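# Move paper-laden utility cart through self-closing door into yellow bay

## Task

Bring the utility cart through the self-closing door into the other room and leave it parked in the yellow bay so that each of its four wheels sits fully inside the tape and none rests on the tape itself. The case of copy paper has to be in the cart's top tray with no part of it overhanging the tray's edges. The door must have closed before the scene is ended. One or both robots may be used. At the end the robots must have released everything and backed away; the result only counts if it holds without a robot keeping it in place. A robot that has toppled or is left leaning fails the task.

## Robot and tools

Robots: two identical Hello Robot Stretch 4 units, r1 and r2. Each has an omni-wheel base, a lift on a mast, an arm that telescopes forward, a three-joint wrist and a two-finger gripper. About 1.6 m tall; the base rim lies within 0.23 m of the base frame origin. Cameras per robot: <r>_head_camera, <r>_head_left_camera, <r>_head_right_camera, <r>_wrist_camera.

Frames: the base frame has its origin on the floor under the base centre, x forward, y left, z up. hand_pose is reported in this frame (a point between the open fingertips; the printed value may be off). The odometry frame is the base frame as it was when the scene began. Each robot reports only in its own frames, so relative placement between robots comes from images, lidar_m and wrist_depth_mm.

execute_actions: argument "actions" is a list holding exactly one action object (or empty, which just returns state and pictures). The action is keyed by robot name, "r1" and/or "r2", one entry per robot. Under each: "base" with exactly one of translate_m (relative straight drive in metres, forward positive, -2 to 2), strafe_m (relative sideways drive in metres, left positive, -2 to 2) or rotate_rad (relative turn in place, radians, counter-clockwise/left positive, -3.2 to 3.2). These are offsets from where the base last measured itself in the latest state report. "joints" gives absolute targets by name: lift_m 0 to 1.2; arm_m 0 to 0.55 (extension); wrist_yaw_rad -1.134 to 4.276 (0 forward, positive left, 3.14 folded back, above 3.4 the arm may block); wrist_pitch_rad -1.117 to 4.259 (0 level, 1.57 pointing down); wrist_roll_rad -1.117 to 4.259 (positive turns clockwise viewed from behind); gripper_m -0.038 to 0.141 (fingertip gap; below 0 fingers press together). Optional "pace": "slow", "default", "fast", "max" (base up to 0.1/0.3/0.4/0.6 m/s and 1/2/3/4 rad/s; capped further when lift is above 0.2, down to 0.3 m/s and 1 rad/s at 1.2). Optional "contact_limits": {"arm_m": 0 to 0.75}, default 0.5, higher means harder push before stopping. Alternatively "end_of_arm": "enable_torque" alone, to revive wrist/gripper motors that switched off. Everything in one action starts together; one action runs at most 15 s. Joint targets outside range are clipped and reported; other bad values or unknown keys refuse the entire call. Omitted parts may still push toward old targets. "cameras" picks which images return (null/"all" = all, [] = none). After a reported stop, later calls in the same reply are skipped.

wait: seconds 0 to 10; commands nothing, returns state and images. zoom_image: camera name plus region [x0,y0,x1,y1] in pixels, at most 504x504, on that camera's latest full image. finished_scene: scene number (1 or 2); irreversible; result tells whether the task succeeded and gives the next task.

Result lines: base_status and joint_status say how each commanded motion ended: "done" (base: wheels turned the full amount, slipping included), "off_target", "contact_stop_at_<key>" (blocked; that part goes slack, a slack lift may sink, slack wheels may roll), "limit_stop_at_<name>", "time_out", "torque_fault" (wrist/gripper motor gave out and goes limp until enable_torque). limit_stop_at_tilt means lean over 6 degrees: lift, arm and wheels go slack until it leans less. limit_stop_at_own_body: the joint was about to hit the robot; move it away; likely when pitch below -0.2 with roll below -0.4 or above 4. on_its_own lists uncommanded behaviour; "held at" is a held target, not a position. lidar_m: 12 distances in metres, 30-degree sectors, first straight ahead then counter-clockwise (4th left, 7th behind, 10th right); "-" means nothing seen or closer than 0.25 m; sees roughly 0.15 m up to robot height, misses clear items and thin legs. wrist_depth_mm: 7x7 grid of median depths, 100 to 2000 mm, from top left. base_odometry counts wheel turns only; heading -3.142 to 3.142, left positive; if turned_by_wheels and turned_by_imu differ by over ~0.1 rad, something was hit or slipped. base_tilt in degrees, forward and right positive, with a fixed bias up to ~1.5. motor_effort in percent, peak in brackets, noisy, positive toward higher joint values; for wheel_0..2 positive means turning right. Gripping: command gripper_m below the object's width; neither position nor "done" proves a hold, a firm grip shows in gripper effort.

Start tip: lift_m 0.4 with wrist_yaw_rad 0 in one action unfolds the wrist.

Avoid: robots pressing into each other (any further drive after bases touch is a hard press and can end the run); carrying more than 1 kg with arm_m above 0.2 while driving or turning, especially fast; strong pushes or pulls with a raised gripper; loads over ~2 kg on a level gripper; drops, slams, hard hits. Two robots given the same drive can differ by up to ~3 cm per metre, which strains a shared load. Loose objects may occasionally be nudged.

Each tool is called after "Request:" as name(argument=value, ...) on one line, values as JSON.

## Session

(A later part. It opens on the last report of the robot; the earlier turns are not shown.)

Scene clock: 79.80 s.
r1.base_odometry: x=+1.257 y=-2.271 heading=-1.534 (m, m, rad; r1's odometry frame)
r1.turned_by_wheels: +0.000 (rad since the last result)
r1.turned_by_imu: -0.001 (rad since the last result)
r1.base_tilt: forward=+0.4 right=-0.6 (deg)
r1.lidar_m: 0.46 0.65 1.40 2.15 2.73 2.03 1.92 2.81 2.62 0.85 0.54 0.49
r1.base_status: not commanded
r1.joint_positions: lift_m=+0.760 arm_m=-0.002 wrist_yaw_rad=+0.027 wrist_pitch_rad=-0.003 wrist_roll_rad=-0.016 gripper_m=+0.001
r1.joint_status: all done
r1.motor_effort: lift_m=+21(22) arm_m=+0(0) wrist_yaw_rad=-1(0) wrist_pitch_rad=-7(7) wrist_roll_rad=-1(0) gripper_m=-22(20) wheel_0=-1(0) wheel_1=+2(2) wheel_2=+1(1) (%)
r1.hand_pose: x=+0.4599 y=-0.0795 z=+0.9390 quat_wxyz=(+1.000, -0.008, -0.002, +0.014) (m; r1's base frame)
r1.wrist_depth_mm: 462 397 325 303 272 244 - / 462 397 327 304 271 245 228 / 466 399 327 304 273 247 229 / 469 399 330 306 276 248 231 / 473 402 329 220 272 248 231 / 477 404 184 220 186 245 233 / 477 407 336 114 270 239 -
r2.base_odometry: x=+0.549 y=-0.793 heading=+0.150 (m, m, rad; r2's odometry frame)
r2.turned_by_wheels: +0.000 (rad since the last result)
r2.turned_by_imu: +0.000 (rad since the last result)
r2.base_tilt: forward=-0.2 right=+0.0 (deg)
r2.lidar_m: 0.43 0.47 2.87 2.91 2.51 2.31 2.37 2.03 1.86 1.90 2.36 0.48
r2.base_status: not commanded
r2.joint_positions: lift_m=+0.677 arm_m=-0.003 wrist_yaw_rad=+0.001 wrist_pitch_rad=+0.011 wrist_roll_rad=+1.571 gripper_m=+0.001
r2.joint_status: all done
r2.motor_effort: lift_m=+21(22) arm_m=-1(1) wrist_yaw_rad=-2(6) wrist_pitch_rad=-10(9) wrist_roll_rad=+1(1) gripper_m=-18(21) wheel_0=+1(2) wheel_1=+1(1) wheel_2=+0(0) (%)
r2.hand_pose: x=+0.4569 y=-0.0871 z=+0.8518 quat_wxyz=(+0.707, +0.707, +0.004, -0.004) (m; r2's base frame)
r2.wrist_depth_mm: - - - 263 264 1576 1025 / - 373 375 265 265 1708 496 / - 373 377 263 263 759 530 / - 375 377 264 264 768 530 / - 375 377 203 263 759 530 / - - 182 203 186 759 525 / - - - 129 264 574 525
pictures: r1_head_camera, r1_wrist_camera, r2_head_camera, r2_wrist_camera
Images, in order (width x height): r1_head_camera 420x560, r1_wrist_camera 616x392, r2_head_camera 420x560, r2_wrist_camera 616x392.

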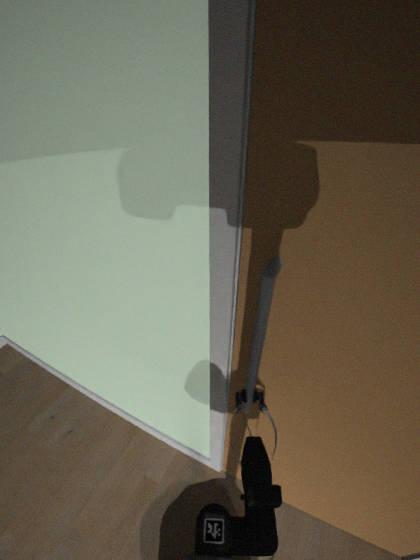

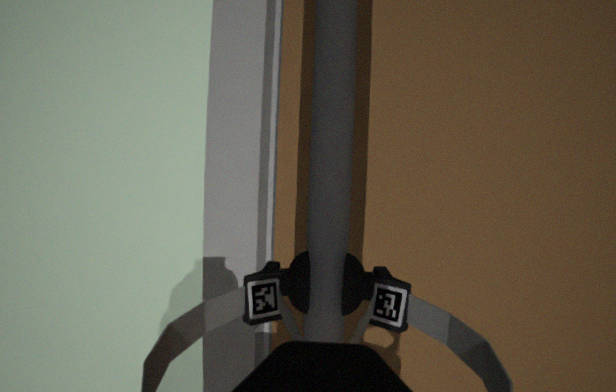

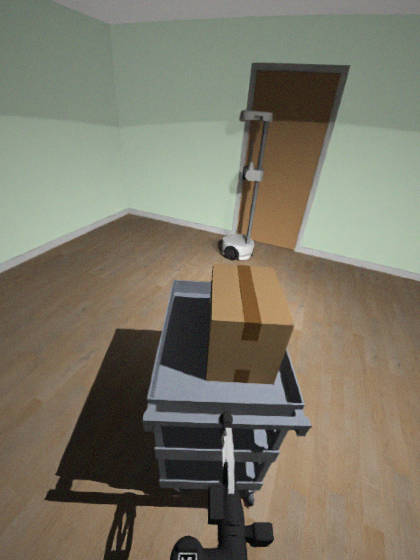

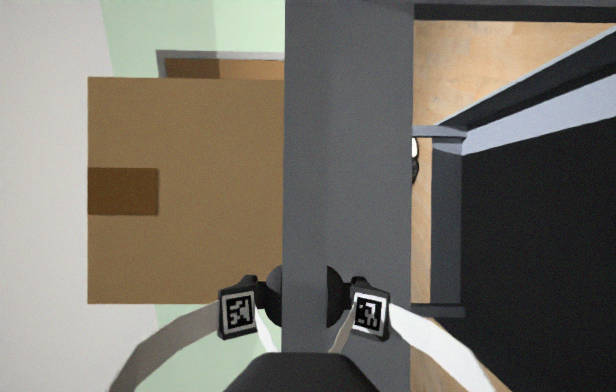

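Request:
execute_actions(actions=[{"r1": {"joints": {"gripper_m": 0.045}}, "r2": {"joints": {"gripper_m": -0.015}}}], cameras=[])

Request:
execute_actions(actions=[{"r1": {"base": {"translate_m": 0.022}}, "r2": {"base": {"translate_m": 0.1}, "pace": "slow"}}], cameras=[])

Request:
execute_actions(actions=[{"r1": {"joints": {"gripper_m": -0.02}}}], cameras=["r1_head_camera", "r1_wrist_camera", "r2_head_camera", "r2_wrist_camera"])

Scene clock: 82.07 s.
r1.base_odometry: x=+1.257 y=-2.271 heading=-1.534 (m, m, rad; r1's odometry frame)
r1.turned_by_wheels: +0.000 (rad since the last result)
r1.turned_by_imu: -0.001 (rad since the last result)
r1.base_tilt: forward=+0.3 right=-0.6 (deg)
r1.lidar_m: 0.44 0.65 1.41 2.16 2.72 1.98 1.94 2.84 2.60 0.85 0.54 0.49
r1.base_status: not commanded
r1.joint_positions: lift_m=+0.760 arm_m=-0.002 wrist_yaw_rad=+0.027 wrist_pitch_rad=-0.004 wrist_roll_rad=-0.016 gripper_m=+0.045
r1.joint_status: all done
r1.motor_effort: lift_m=+21(22) arm_m=+0(0) wrist_yaw_rad=+1(4) wrist_pitch_rad=-6(7) wrist_roll_rad=+0(0) gripper_m=-4(25) wheel_0=+0(0) wheel_1=+2(2) wheel_2=+1(1) (%)
r1.hand_pose: x=+0.4599 y=-0.0797 z=+0.9391 quat_wxyz=(+1.000, -0.008, -0.002, +0.013) (m; r1's base frame)
r1.wrist_depth_mm: 462 397 325 303 272 245 - / 466 397 329 304 273 247 229 / 466 397 329 306 273 248 229 / 466 399 329 307 276 249 230 / 469 399 332 227 272 249 232 / 477 407 199 223 191 248 232 / 477 410 330 113 272 238 -
r2.base_odometry: x=+0.549 y=-0.793 heading=+0.150 (m, m, rad; r2's odometry frame)
r2.turned_by_wheels: +0.000 (rad since the last result)
r2.turned_by_imu: +0.001 (rad since the last result)
r2.base_tilt: forward=-0.3 right=+0.1 (deg)
r2.lidar_m: 0.43 0.46 2.87 2.93 2.52 2.31 2.35 2.00 1.85 1.90 2.38 0.46
r2.base_status: not commanded
r2.joint_positions: lift_m=+0.677 arm_m=-0.003 wrist_yaw_rad=+0.002 wrist_pitch_rad=+0.012 wrist_roll_rad=+1.571 gripper_m=-0.014
r2.joint_status: all done
r2.motor_effort: lift_m=+22(21) arm_m=-1(1) wrist_yaw_rad=-4(4) wrist_pitch_rad=-10(12) wrist_roll_rad=+0(0) gripper_m=-22(23) wheel_0=+1(1) wheel_1=+1(0) wheel_2=+0(0) (%)
r2.hand_pose: x=+0.4570 y=-0.0870 z=+0.8517 quat_wxyz=(+0.707, +0.707, +0.005, -0.004) (m; r2's base frame)
r2.wrist_depth_mm: - - - 259 262 1464 1025 / - 370 370 262 262 1708 496 / - 370 373 260 259 759 530 / - 370 373 200 262 778 530 / - 375 375 200 262 759 525 / - - 182 200 185 759 525 / - - - 147 260 609 525
pictures: none
No camera images: the call's "cameras" was empty. Leave "cameras" out to get every camera's image.

Scene clock: 84.33 s.
r1.base_odometry: x=+1.257 y=-2.293 heading=-1.534 (m, m, rad; r1's odometry frame)
r1.turned_by_wheels: +0.000 (rad since the last result)
r1.turned_by_imu: -0.001 (rad since the last result)
r1.base_tilt: forward=+0.3 right=-0.7 (deg)
r1.lidar_m: 0.41 0.62 1.36 2.13 2.69 1.94 1.88 2.86 2.61 0.83 0.54 0.47
r1.base_status: done
r1.joint_positions: lift_m=+0.760 arm_m=-0.002 wrist_yaw_rad=+0.027 wrist_pitch_rad=-0.004 wrist_roll_rad=-0.016 gripper_m=+0.045
r1.joint_status: not commanded
r1.motor_effort: lift_m=+22(22) arm_m=+0(0) wrist_yaw_rad=+1(1) wrist_pitch_rad=-7(7) wrist_roll_rad=+0(0) gripper_m=-3(5) wheel_0=-1(4) wheel_1=+1(5) wheel_2=+1(9) (%)
r1.hand_pose: x=+0.4599 y=-0.0797 z=+0.9391 quat_wxyz=(+1.000, -0.008, -0.002, +0.013) (m; r1's base frame)
r1.wrist_depth_mm: 427 368 300 282 248 228 - / 430 368 303 282 252 229 212 / 433 368 300 281 254 230 213 / 433 370 303 204 255 230 214 / 436 373 304 203 251 231 216 / 442 375 199 201 191 228 215 / 445 379 307 113 250 222 -
r2.base_odometry: x=+0.647 y=-0.778 heading=+0.150 (m, m, rad; r2's odometry frame)
r2.turned_by_wheels: +0.000 (rad since the last result)
r2.turned_by_imu: +0.001 (rad since the last result)
r2.base_tilt: forward=-0.3 right=+0.0 (deg)
r2.lidar_m: 0.44 0.48 2.82 2.89 2.60 2.41 2.45 2.06 1.89 1.91 2.42 0.44
r2.base_status: done
r2.joint_positions: lift_m=+0.677 arm_m=-0.003 wrist_yaw_rad=+0.000 wrist_pitch_rad=+0.011 wrist_roll_rad=+1.571 gripper_m=-0.014
r2.joint_status: not commanded
r2.motor_effort: lift_m=+22(22) arm_m=-1(1) wrist_yaw_rad=+1(11) wrist_pitch_rad=-8(10) wrist_roll_rad=+0(0) gripper_m=-23(25) wheel_0=+4(6) wheel_1=+2(5) wheel_2=-2(6) (%)
r2.hand_pose: x=+0.4568 y=-0.0875 z=+0.8520 quat_wxyz=(+0.707, +0.707, +0.004, -0.004) (m; r2's base frame)
r2.wrist_depth_mm: - - - 248 250 1756 1060 / - 359 364 252 253 842 517 / - 366 366 195 254 778 535 / - 368 373 196 256 768 530 / - 375 375 199 259 759 525 / - - 182 200 183 707 525 / - - - 146 265 597 508
pictures: none
No camera images: the call's "cameras" was empty. Leave "cameras" out to get every camera's image.

Scene clock: 85.73 s.
r1.base_odometry: x=+1.257 y=-2.293 heading=-1.534 (m, m, rad; r1's odometry frame)
r1.turned_by_wheels: +0.000 (rad since the last result)
r1.turned_by_imu: +0.000 (rad since the last result)
r1.base_tilt: forward=+0.4 right=-0.7 (deg)
r1.lidar_m: 0.41 0.63 1.36 2.14 2.72 1.93 1.87 2.84 2.61 0.83 0.50 0.48
r1.base_status: not commanded
r1.joint_positions: lift_m=+0.760 arm_m=-0.002 wrist_yaw_rad=+0.031 wrist_pitch_rad=-0.003 wrist_roll_rad=-0.016 gripper_m=-0.019
r1.joint_status: all done
r1.motor_effort: lift_m=+22(21) arm_m=+0(0) wrist_yaw_rad=-11(11) wrist_pitch_rad=-7(7) wrist_roll_rad=+0(0) gripper_m=-22(22) wheel_0=-1(1) wheel_1=+1(1) wheel_2=+1(1) (%)
r1.hand_pose: x=+0.4602 y=-0.0785 z=+0.9390 quat_wxyz=(+1.000, -0.008, -0.002, +0.015) (m; r1's base frame)
r1.wrist_depth_mm: 430 370 303 271 239 219 - / 433 368 303 195 245 221 206 / 433 370 303 193 245 223 207 / 439 373 307 193 246 223 207 / 442 375 307 193 244 224 208 / 445 379 184 192 186 221 208 / 449 382 309 113 242 215 -
r2.base_odometry: x=+0.647 y=-0.778 heading=+0.150 (m, m, rad; r2's odometry frame)
r2.turned_by_wheels: +0.000 (rad since the last result)
r2.turned_by_imu: +0.000 (rad since the last result)
r2.base_tilt: forward=-0.3 right=+0.0 (deg)
r2.lidar_m: 0.44 0.48 2.84 2.89 2.60 2.42 2.44 2.05 1.88 1.92 2.45 0.47
r2.base_status: not commanded
r2.joint_positions: lift_m=+0.677 arm_m=-0.003 wrist_yaw_rad=+0.000 wrist_pitch_rad=+0.011 wrist_roll_rad=+1.571 gripper_m=-0.014
r2.joint_status: not commanded
r2.motor_effort: lift_m=+22(21) arm_m=-1(1) wrist_yaw_rad=+1(1) wrist_pitch_rad=-9(7) wrist_roll_rad=+1(0) gripper_m=-22(21) wheel_0=+3(4) wheel_1=+1(2) wheel_2=-2(2) (%)
r2.hand_pose: x=+0.4568 y=-0.0875 z=+0.8520 quat_wxyz=(+0.707, +0.707, +0.004, -0.004) (m; r2's base frame)
r2.wrist_depth_mm: - - - 250 250 1708 1042 / - 362 359 251 252 831 521 / - 366 364 195 255 768 535 / - 368 370 196 257 759 530 / - 375 373 199 260 759 530 / - - 182 200 183 715 525 / - - - 146 264 603 512
pictures: r1_head_camera, r1_wrist_camera, r2_head_camera, r2_wrist_camera
Images, in order (width x height): r1_head_camera 420x560, r1_wrist_camera 616x392, r2_head_camera 420x560, r2_wrist_camera 616x392.

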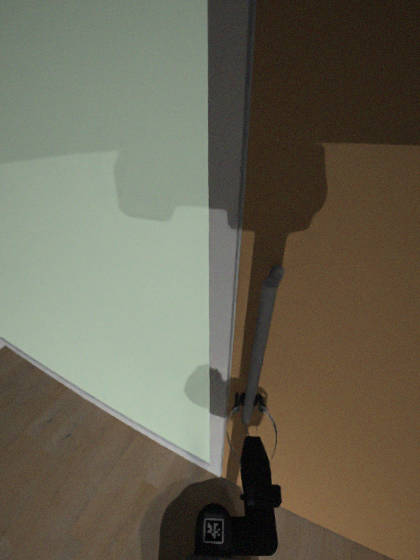

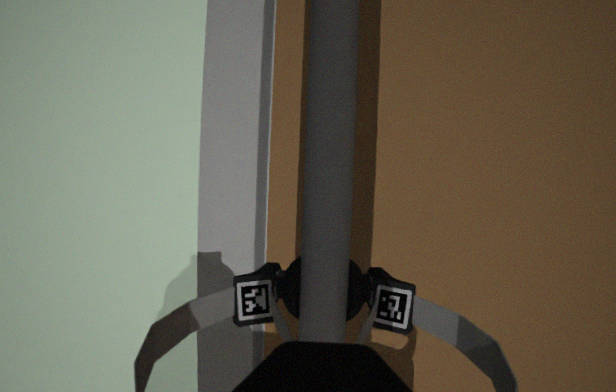

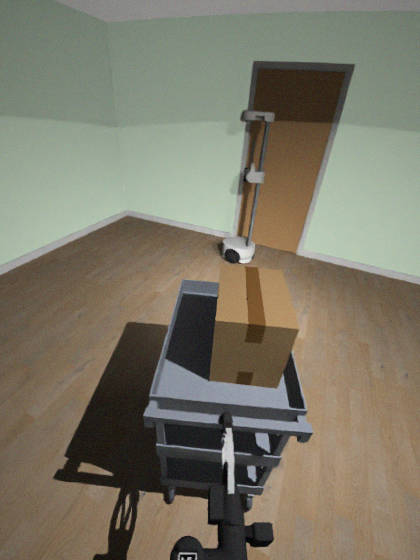

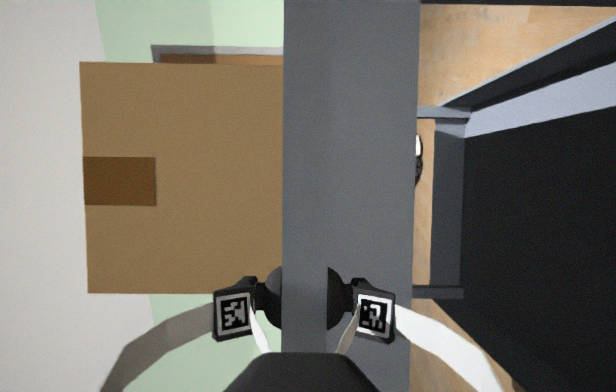

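Request:
execute_actions(actions=[{"r1": {"base": {"translate_m": -0.07}, "joints": {"wrist_yaw_rad": 0.08}, "pace": "slow"}, "r2": {"base": {"translate_m": 0.1}, "joints": {"gripper_m": -0.035}, "pace": "slow"}}], cameras=["r1_wrist_camera", "r2_head_camera"])

Scene clock: 94.60 s.
r1.base_odometry: x=+1.255 y=-2.223 heading=-1.534 (m, m, rad; r1's odometry frame)
r1.turned_by_wheels: +0.000 (rad since the last result)
r1.turned_by_imu: -0.001 (rad since the last result)
r1.base_tilt: forward=+0.3 right=-0.7 (deg)
r1.lidar_m: 0.41 0.71 1.51 2.15 2.74 1.74 1.73 2.82 2.58 0.88 0.56 0.48
r1.base_status: done
r1.joint_positions: lift_m=+0.760 arm_m=-0.002 wrist_yaw_rad=+0.088 wrist_pitch_rad=-0.003 wrist_roll_rad=-0.016 gripper_m=-0.019
r1.joint_status: all done
r1.on_its_own: wrist_yaw_rad is at rest, and its effort (-24) is outside its rest range (-13 to +13)
r1.motor_effort: lift_m=+22(22) arm_m=+0(0) wrist_yaw_rad=-24(23) wrist_pitch_rad=-7(7) wrist_roll_rad=+0(1) gripper_m=-23(25) wheel_0=+2(9) wheel_1=-3(6) wheel_2=+6(6) (%)
r1.hand_pose: x=+0.4642 y=-0.0617 z=+0.9390 quat_wxyz=(+0.999, -0.008, -0.002, +0.044) (m; r1's base frame)
r1.wrist_depth_mm: 603 504 418 191 243 220 - / 615 500 421 190 244 222 207 / 615 500 421 190 246 223 208 / 621 508 421 191 247 224 209 / 621 508 421 195 245 224 210 / 634 512 184 191 183 222 210 / 634 517 430 113 241 186 -
r2.base_odometry: x=+0.746 y=-0.763 heading=+0.150 (m, m, rad; r2's odometry frame)
r2.turned_by_wheels: +0.000 (rad since the last result)
r2.turned_by_imu: +0.001 (rad since the last result)
r2.base_tilt: forward=-0.5 right=+0.1 (deg)
r2.lidar_m: 0.42 0.48 2.81 2.85 2.71 2.51 2.53 2.09 1.94 1.97 2.47 0.46
r2.base_status: done
r2.joint_positions: lift_m=+0.677 arm_m=-0.003 wrist_yaw_rad=-0.001 wrist_pitch_rad=+0.011 wrist_roll_rad=+1.571 gripper_m=-0.034
r2.joint_status: all done
r2.motor_effort: lift_m=+22(22) arm_m=-1(1) wrist_yaw_rad=+4(6) wrist_pitch_rad=-8(11) wrist_roll_rad=-2(0) gripper_m=-25(30) wheel_0=+2(5) wheel_1=+1(6) wheel_2=-2(8) (%)
r2.hand_pose: x=+0.4567 y=-0.0878 z=+0.8519 quat_wxyz=(+0.707, +0.707, +0.003, -0.004) (m; r2's base frame)
r2.wrist_depth_mm: - - - 177 234 1808 525 / - 343 345 180 238 715 535 / - 351 353 185 243 768 530 / - 362 362 189 251 768 530 / - 370 375 192 255 759 530 / - - 178 196 179 699 521 / - - - 132 266 517 492
pictures: r1_wrist_camera, r2_head_camera
Images, in order (width x height): r1_wrist_camera 616x392, r2_head_camera 420x560.

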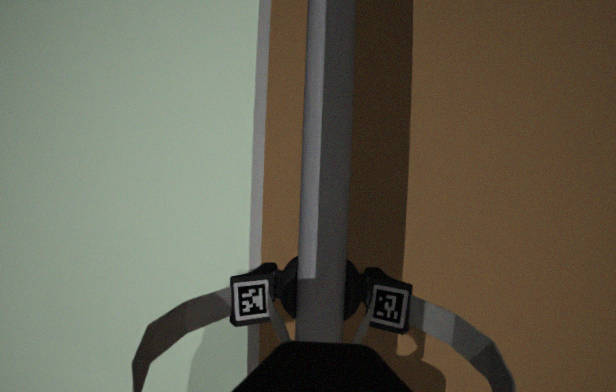

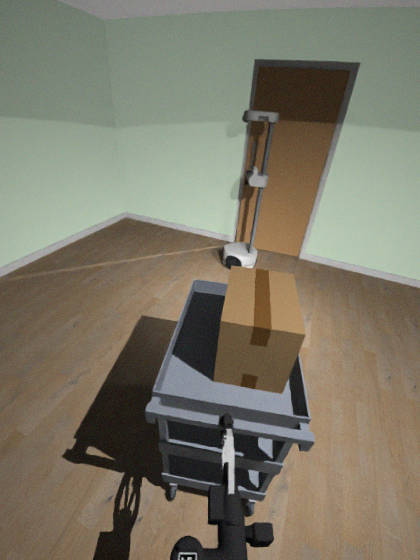

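Request:
execute_actions(actions=[{"r1": {"base": {"translate_m": -0.1}, "joints": {"wrist_yaw_rad": 0.145}, "pace": "slow"}, "r2": {"base": {"strafe_m": -0.08}, "pace": "slow"}}], cameras=["r1_head_camera", "r2_head_camera"])

Scene clock: 108.00 s.
r1.base_odometry: x=+1.251 y=-2.123 heading=-1.534 (m, m, rad; r1's odometry frame)
r1.turned_by_wheels: +0.000 (rad since the last result)
r1.turned_by_imu: -0.001 (rad since the last result)
r1.base_tilt: forward=+0.3 right=-0.6 (deg)
r1.lidar_m: 0.42 0.83 1.79 2.21 2.81 1.65 1.60 2.76 2.55 1.08 0.60 0.48
r1.base_status: done
r1.joint_positions: lift_m=+0.760 arm_m=-0.002 wrist_yaw_rad=+0.152 wrist_pitch_rad=-0.003 wrist_roll_rad=-0.016 gripper_m=-0.019
r1.joint_status: all done
r1.on_its_own: wrist_yaw_rad is at rest, and its effort (-19) is outside its rest range (-13 to +13)
r1.motor_effort: lift_m=+22(22) arm_m=+0(0) wrist_yaw_rad=-19(22) wrist_pitch_rad=-6(6) wrist_roll_rad=+0(0) gripper_m=-24(25) wheel_0=+2(9) wheel_1=-3(6) wheel_2=+6(9) (%)
r1.hand_pose: x=+0.4675 y=-0.0428 z=+0.9390 quat_wxyz=(+0.997, -0.008, -0.002, +0.076) (m; r1's base frame)
r1.wrist_depth_mm: 904 707 569 191 244 224 - / 917 715 574 189 245 224 213 / 904 707 574 190 247 226 213 / 904 707 580 191 246 228 213 / 931 723 580 194 245 229 215 / 946 723 183 190 183 227 215 / 946 741 585 113 245 189 -
r2.base_odometry: x=+0.758 y=-0.841 heading=+0.151 (m, m, rad; r2's odometry frame)
r2.turned_by_wheels: +0.001 (rad since the last result)
r2.turned_by_imu: +0.002 (rad since the last result)
r2.base_tilt: forward=-0.3 right=+0.0 (deg)
r2.lidar_m: 0.43 0.47 2.87 2.91 2.74 2.52 2.57 2.00 1.87 1.86 2.38 0.44
r2.base_status: done
r2.joint_positions: lift_m=+0.677 arm_m=-0.003 wrist_yaw_rad=+0.005 wrist_pitch_rad=+0.011 wrist_roll_rad=+1.571 gripper_m=-0.034
r2.joint_status: not commanded
r2.motor_effort: lift_m=+21(21) arm_m=-1(1) wrist_yaw_rad=-13(14) wrist_pitch_rad=-9(9) wrist_roll_rad=-1(0) gripper_m=-26(25) wheel_0=+4(10) wheel_1=+0(4) wheel_2=+3(2) (%)
r2.hand_pose: x=+0.4573 y=-0.0860 z=+0.8519 quat_wxyz=(+0.707, +0.707, +0.006, -0.002) (m; r2's base frame)
r2.wrist_depth_mm: - - - 247 248 1756 1118 / - 355 362 248 250 1430 517 / - 359 364 191 253 759 535 / - 364 368 193 254 768 530 / - 366 368 195 256 768 525 / - 373 178 196 179 699 525 / - - - 132 259 517 508
pictures: r1_head_camera, r2_head_camera
Images, in order (width x height): r1_head_camera 420x560, r2_head_camera 420x560.

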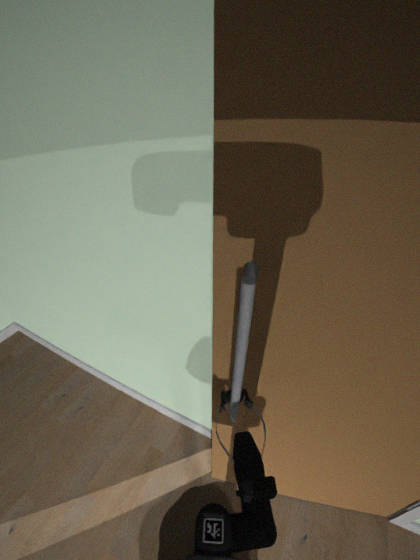

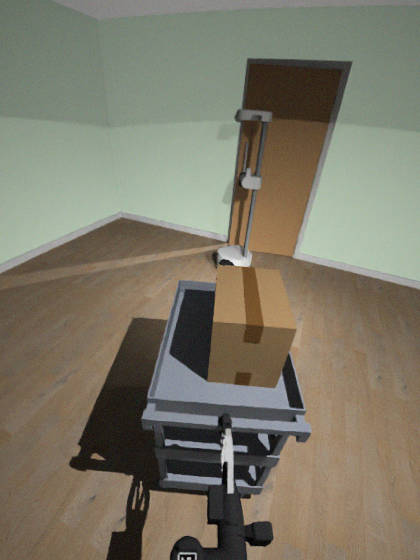

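Request:
execute_actions(actions=[{"r1": {"base": {"translate_m": -0.22}, "joints": {"wrist_yaw_rad": 0.165, "gripper_m": -0.03}, "pace": "slow"}, "r2": {"base": {"translate_m": 0.2}}}], cameras=["r1_head_camera", "r2_head_camera"])

Scene clock: 112.97 s.
r1.base_odometry: x=+1.243 y=-1.904 heading=-1.534 (m, m, rad; r1's odometry frame)
r1.turned_by_wheels: -0.001 (rad since the last result)
r1.turned_by_imu: -0.001 (rad since the last result)
r1.base_tilt: forward=+0.3 right=-0.6 (deg)
r1.lidar_m: 0.41 1.08 2.25 2.28 2.93 1.22 1.20 2.68 2.45 1.37 0.76 0.50
r1.base_status: done
r1.joint_positions: lift_m=+0.760 arm_m=-0.002 wrist_yaw_rad=+0.161 wrist_pitch_rad=-0.003 wrist_roll_rad=-0.016 gripper_m=-0.029
r1.joint_status: all done
r1.motor_effort: lift_m=+22(22) arm_m=+0(0) wrist_yaw_rad=+11(17) wrist_pitch_rad=-7(7) wrist_roll_rad=+0(0) gripper_m=-24(28) wheel_0=-7(7) wheel_1=-3(4) wheel_2=+3(9) (%)
r1.hand_pose: x=+0.4679 y=-0.0400 z=+0.9390 quat_wxyz=(+0.997, -0.008, -0.002, +0.081) (m; r1's base frame)
r1.wrist_depth_mm: 1366 1060 866 251 246 241 236 / 1397 1060 878 253 248 242 238 / 1397 1060 854 254 248 243 239 / 1397 1078 866 256 250 245 240 / 1366 1098 878 191 252 247 243 / 1430 1098 182 185 184 248 244 / 1366 1098 891 113 255 247 247
r2.base_odometry: x=+0.956 y=-0.811 heading=+0.151 (m, m, rad; r2's odometry frame)
r2.turned_by_wheels: +0.000 (rad since the last result)
r2.turned_by_imu: +0.000 (rad since the last result)
r2.base_tilt: forward=-0.3 right=-0.1 (deg)
r2.lidar_m: 0.44 0.50 2.80 2.83 2.95 2.71 2.76 2.11 1.93 1.97 2.49 0.45
r2.base_status: done
r2.joint_positions: lift_m=+0.677 arm_m=-0.003 wrist_yaw_rad=-0.006 wrist_pitch_rad=+0.011 wrist_roll_rad=+1.571 gripper_m=-0.034
r2.joint_status: not commanded
r2.on_its_own: wrist_yaw_rad is at rest, and its effort (+18) is outside its rest range (-13 to +13)
r2.motor_effort: lift_m=+21(21) arm_m=-1(1) wrist_yaw_rad=+18(20) wrist_pitch_rad=-9(11) wrist_roll_rad=-1(1) gripper_m=-26(29) wheel_0=-2(7) wheel_1=+0(6) wheel_2=-2(14) (%)
r2.hand_pose: x=+0.4563 y=-0.0891 z=+0.8519 quat_wxyz=(+0.707, +0.707, +0.002, -0.006) (m; r2's base frame)
r2.wrist_depth_mm: - - - 170 226 1756 496 / - 340 340 175 231 723 535 / - 349 349 181 239 759 530 / - 359 364 186 248 759 530 / - 373 373 192 255 759 525 / - - 178 196 179 691 525 / - - - 132 271 525 496
pictures: r1_head_camera, r2_head_camera
Images, in order (width x height): r1_head_camera 420x560, r2_head_camera 420x560.

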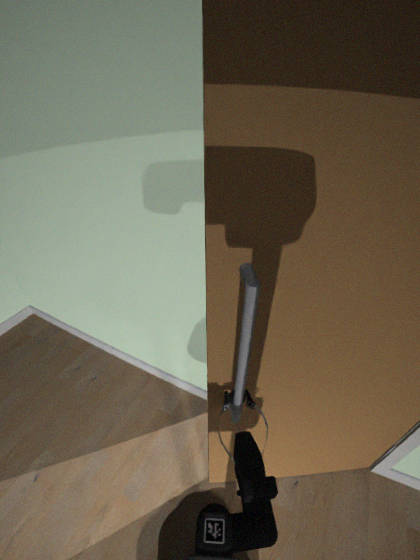

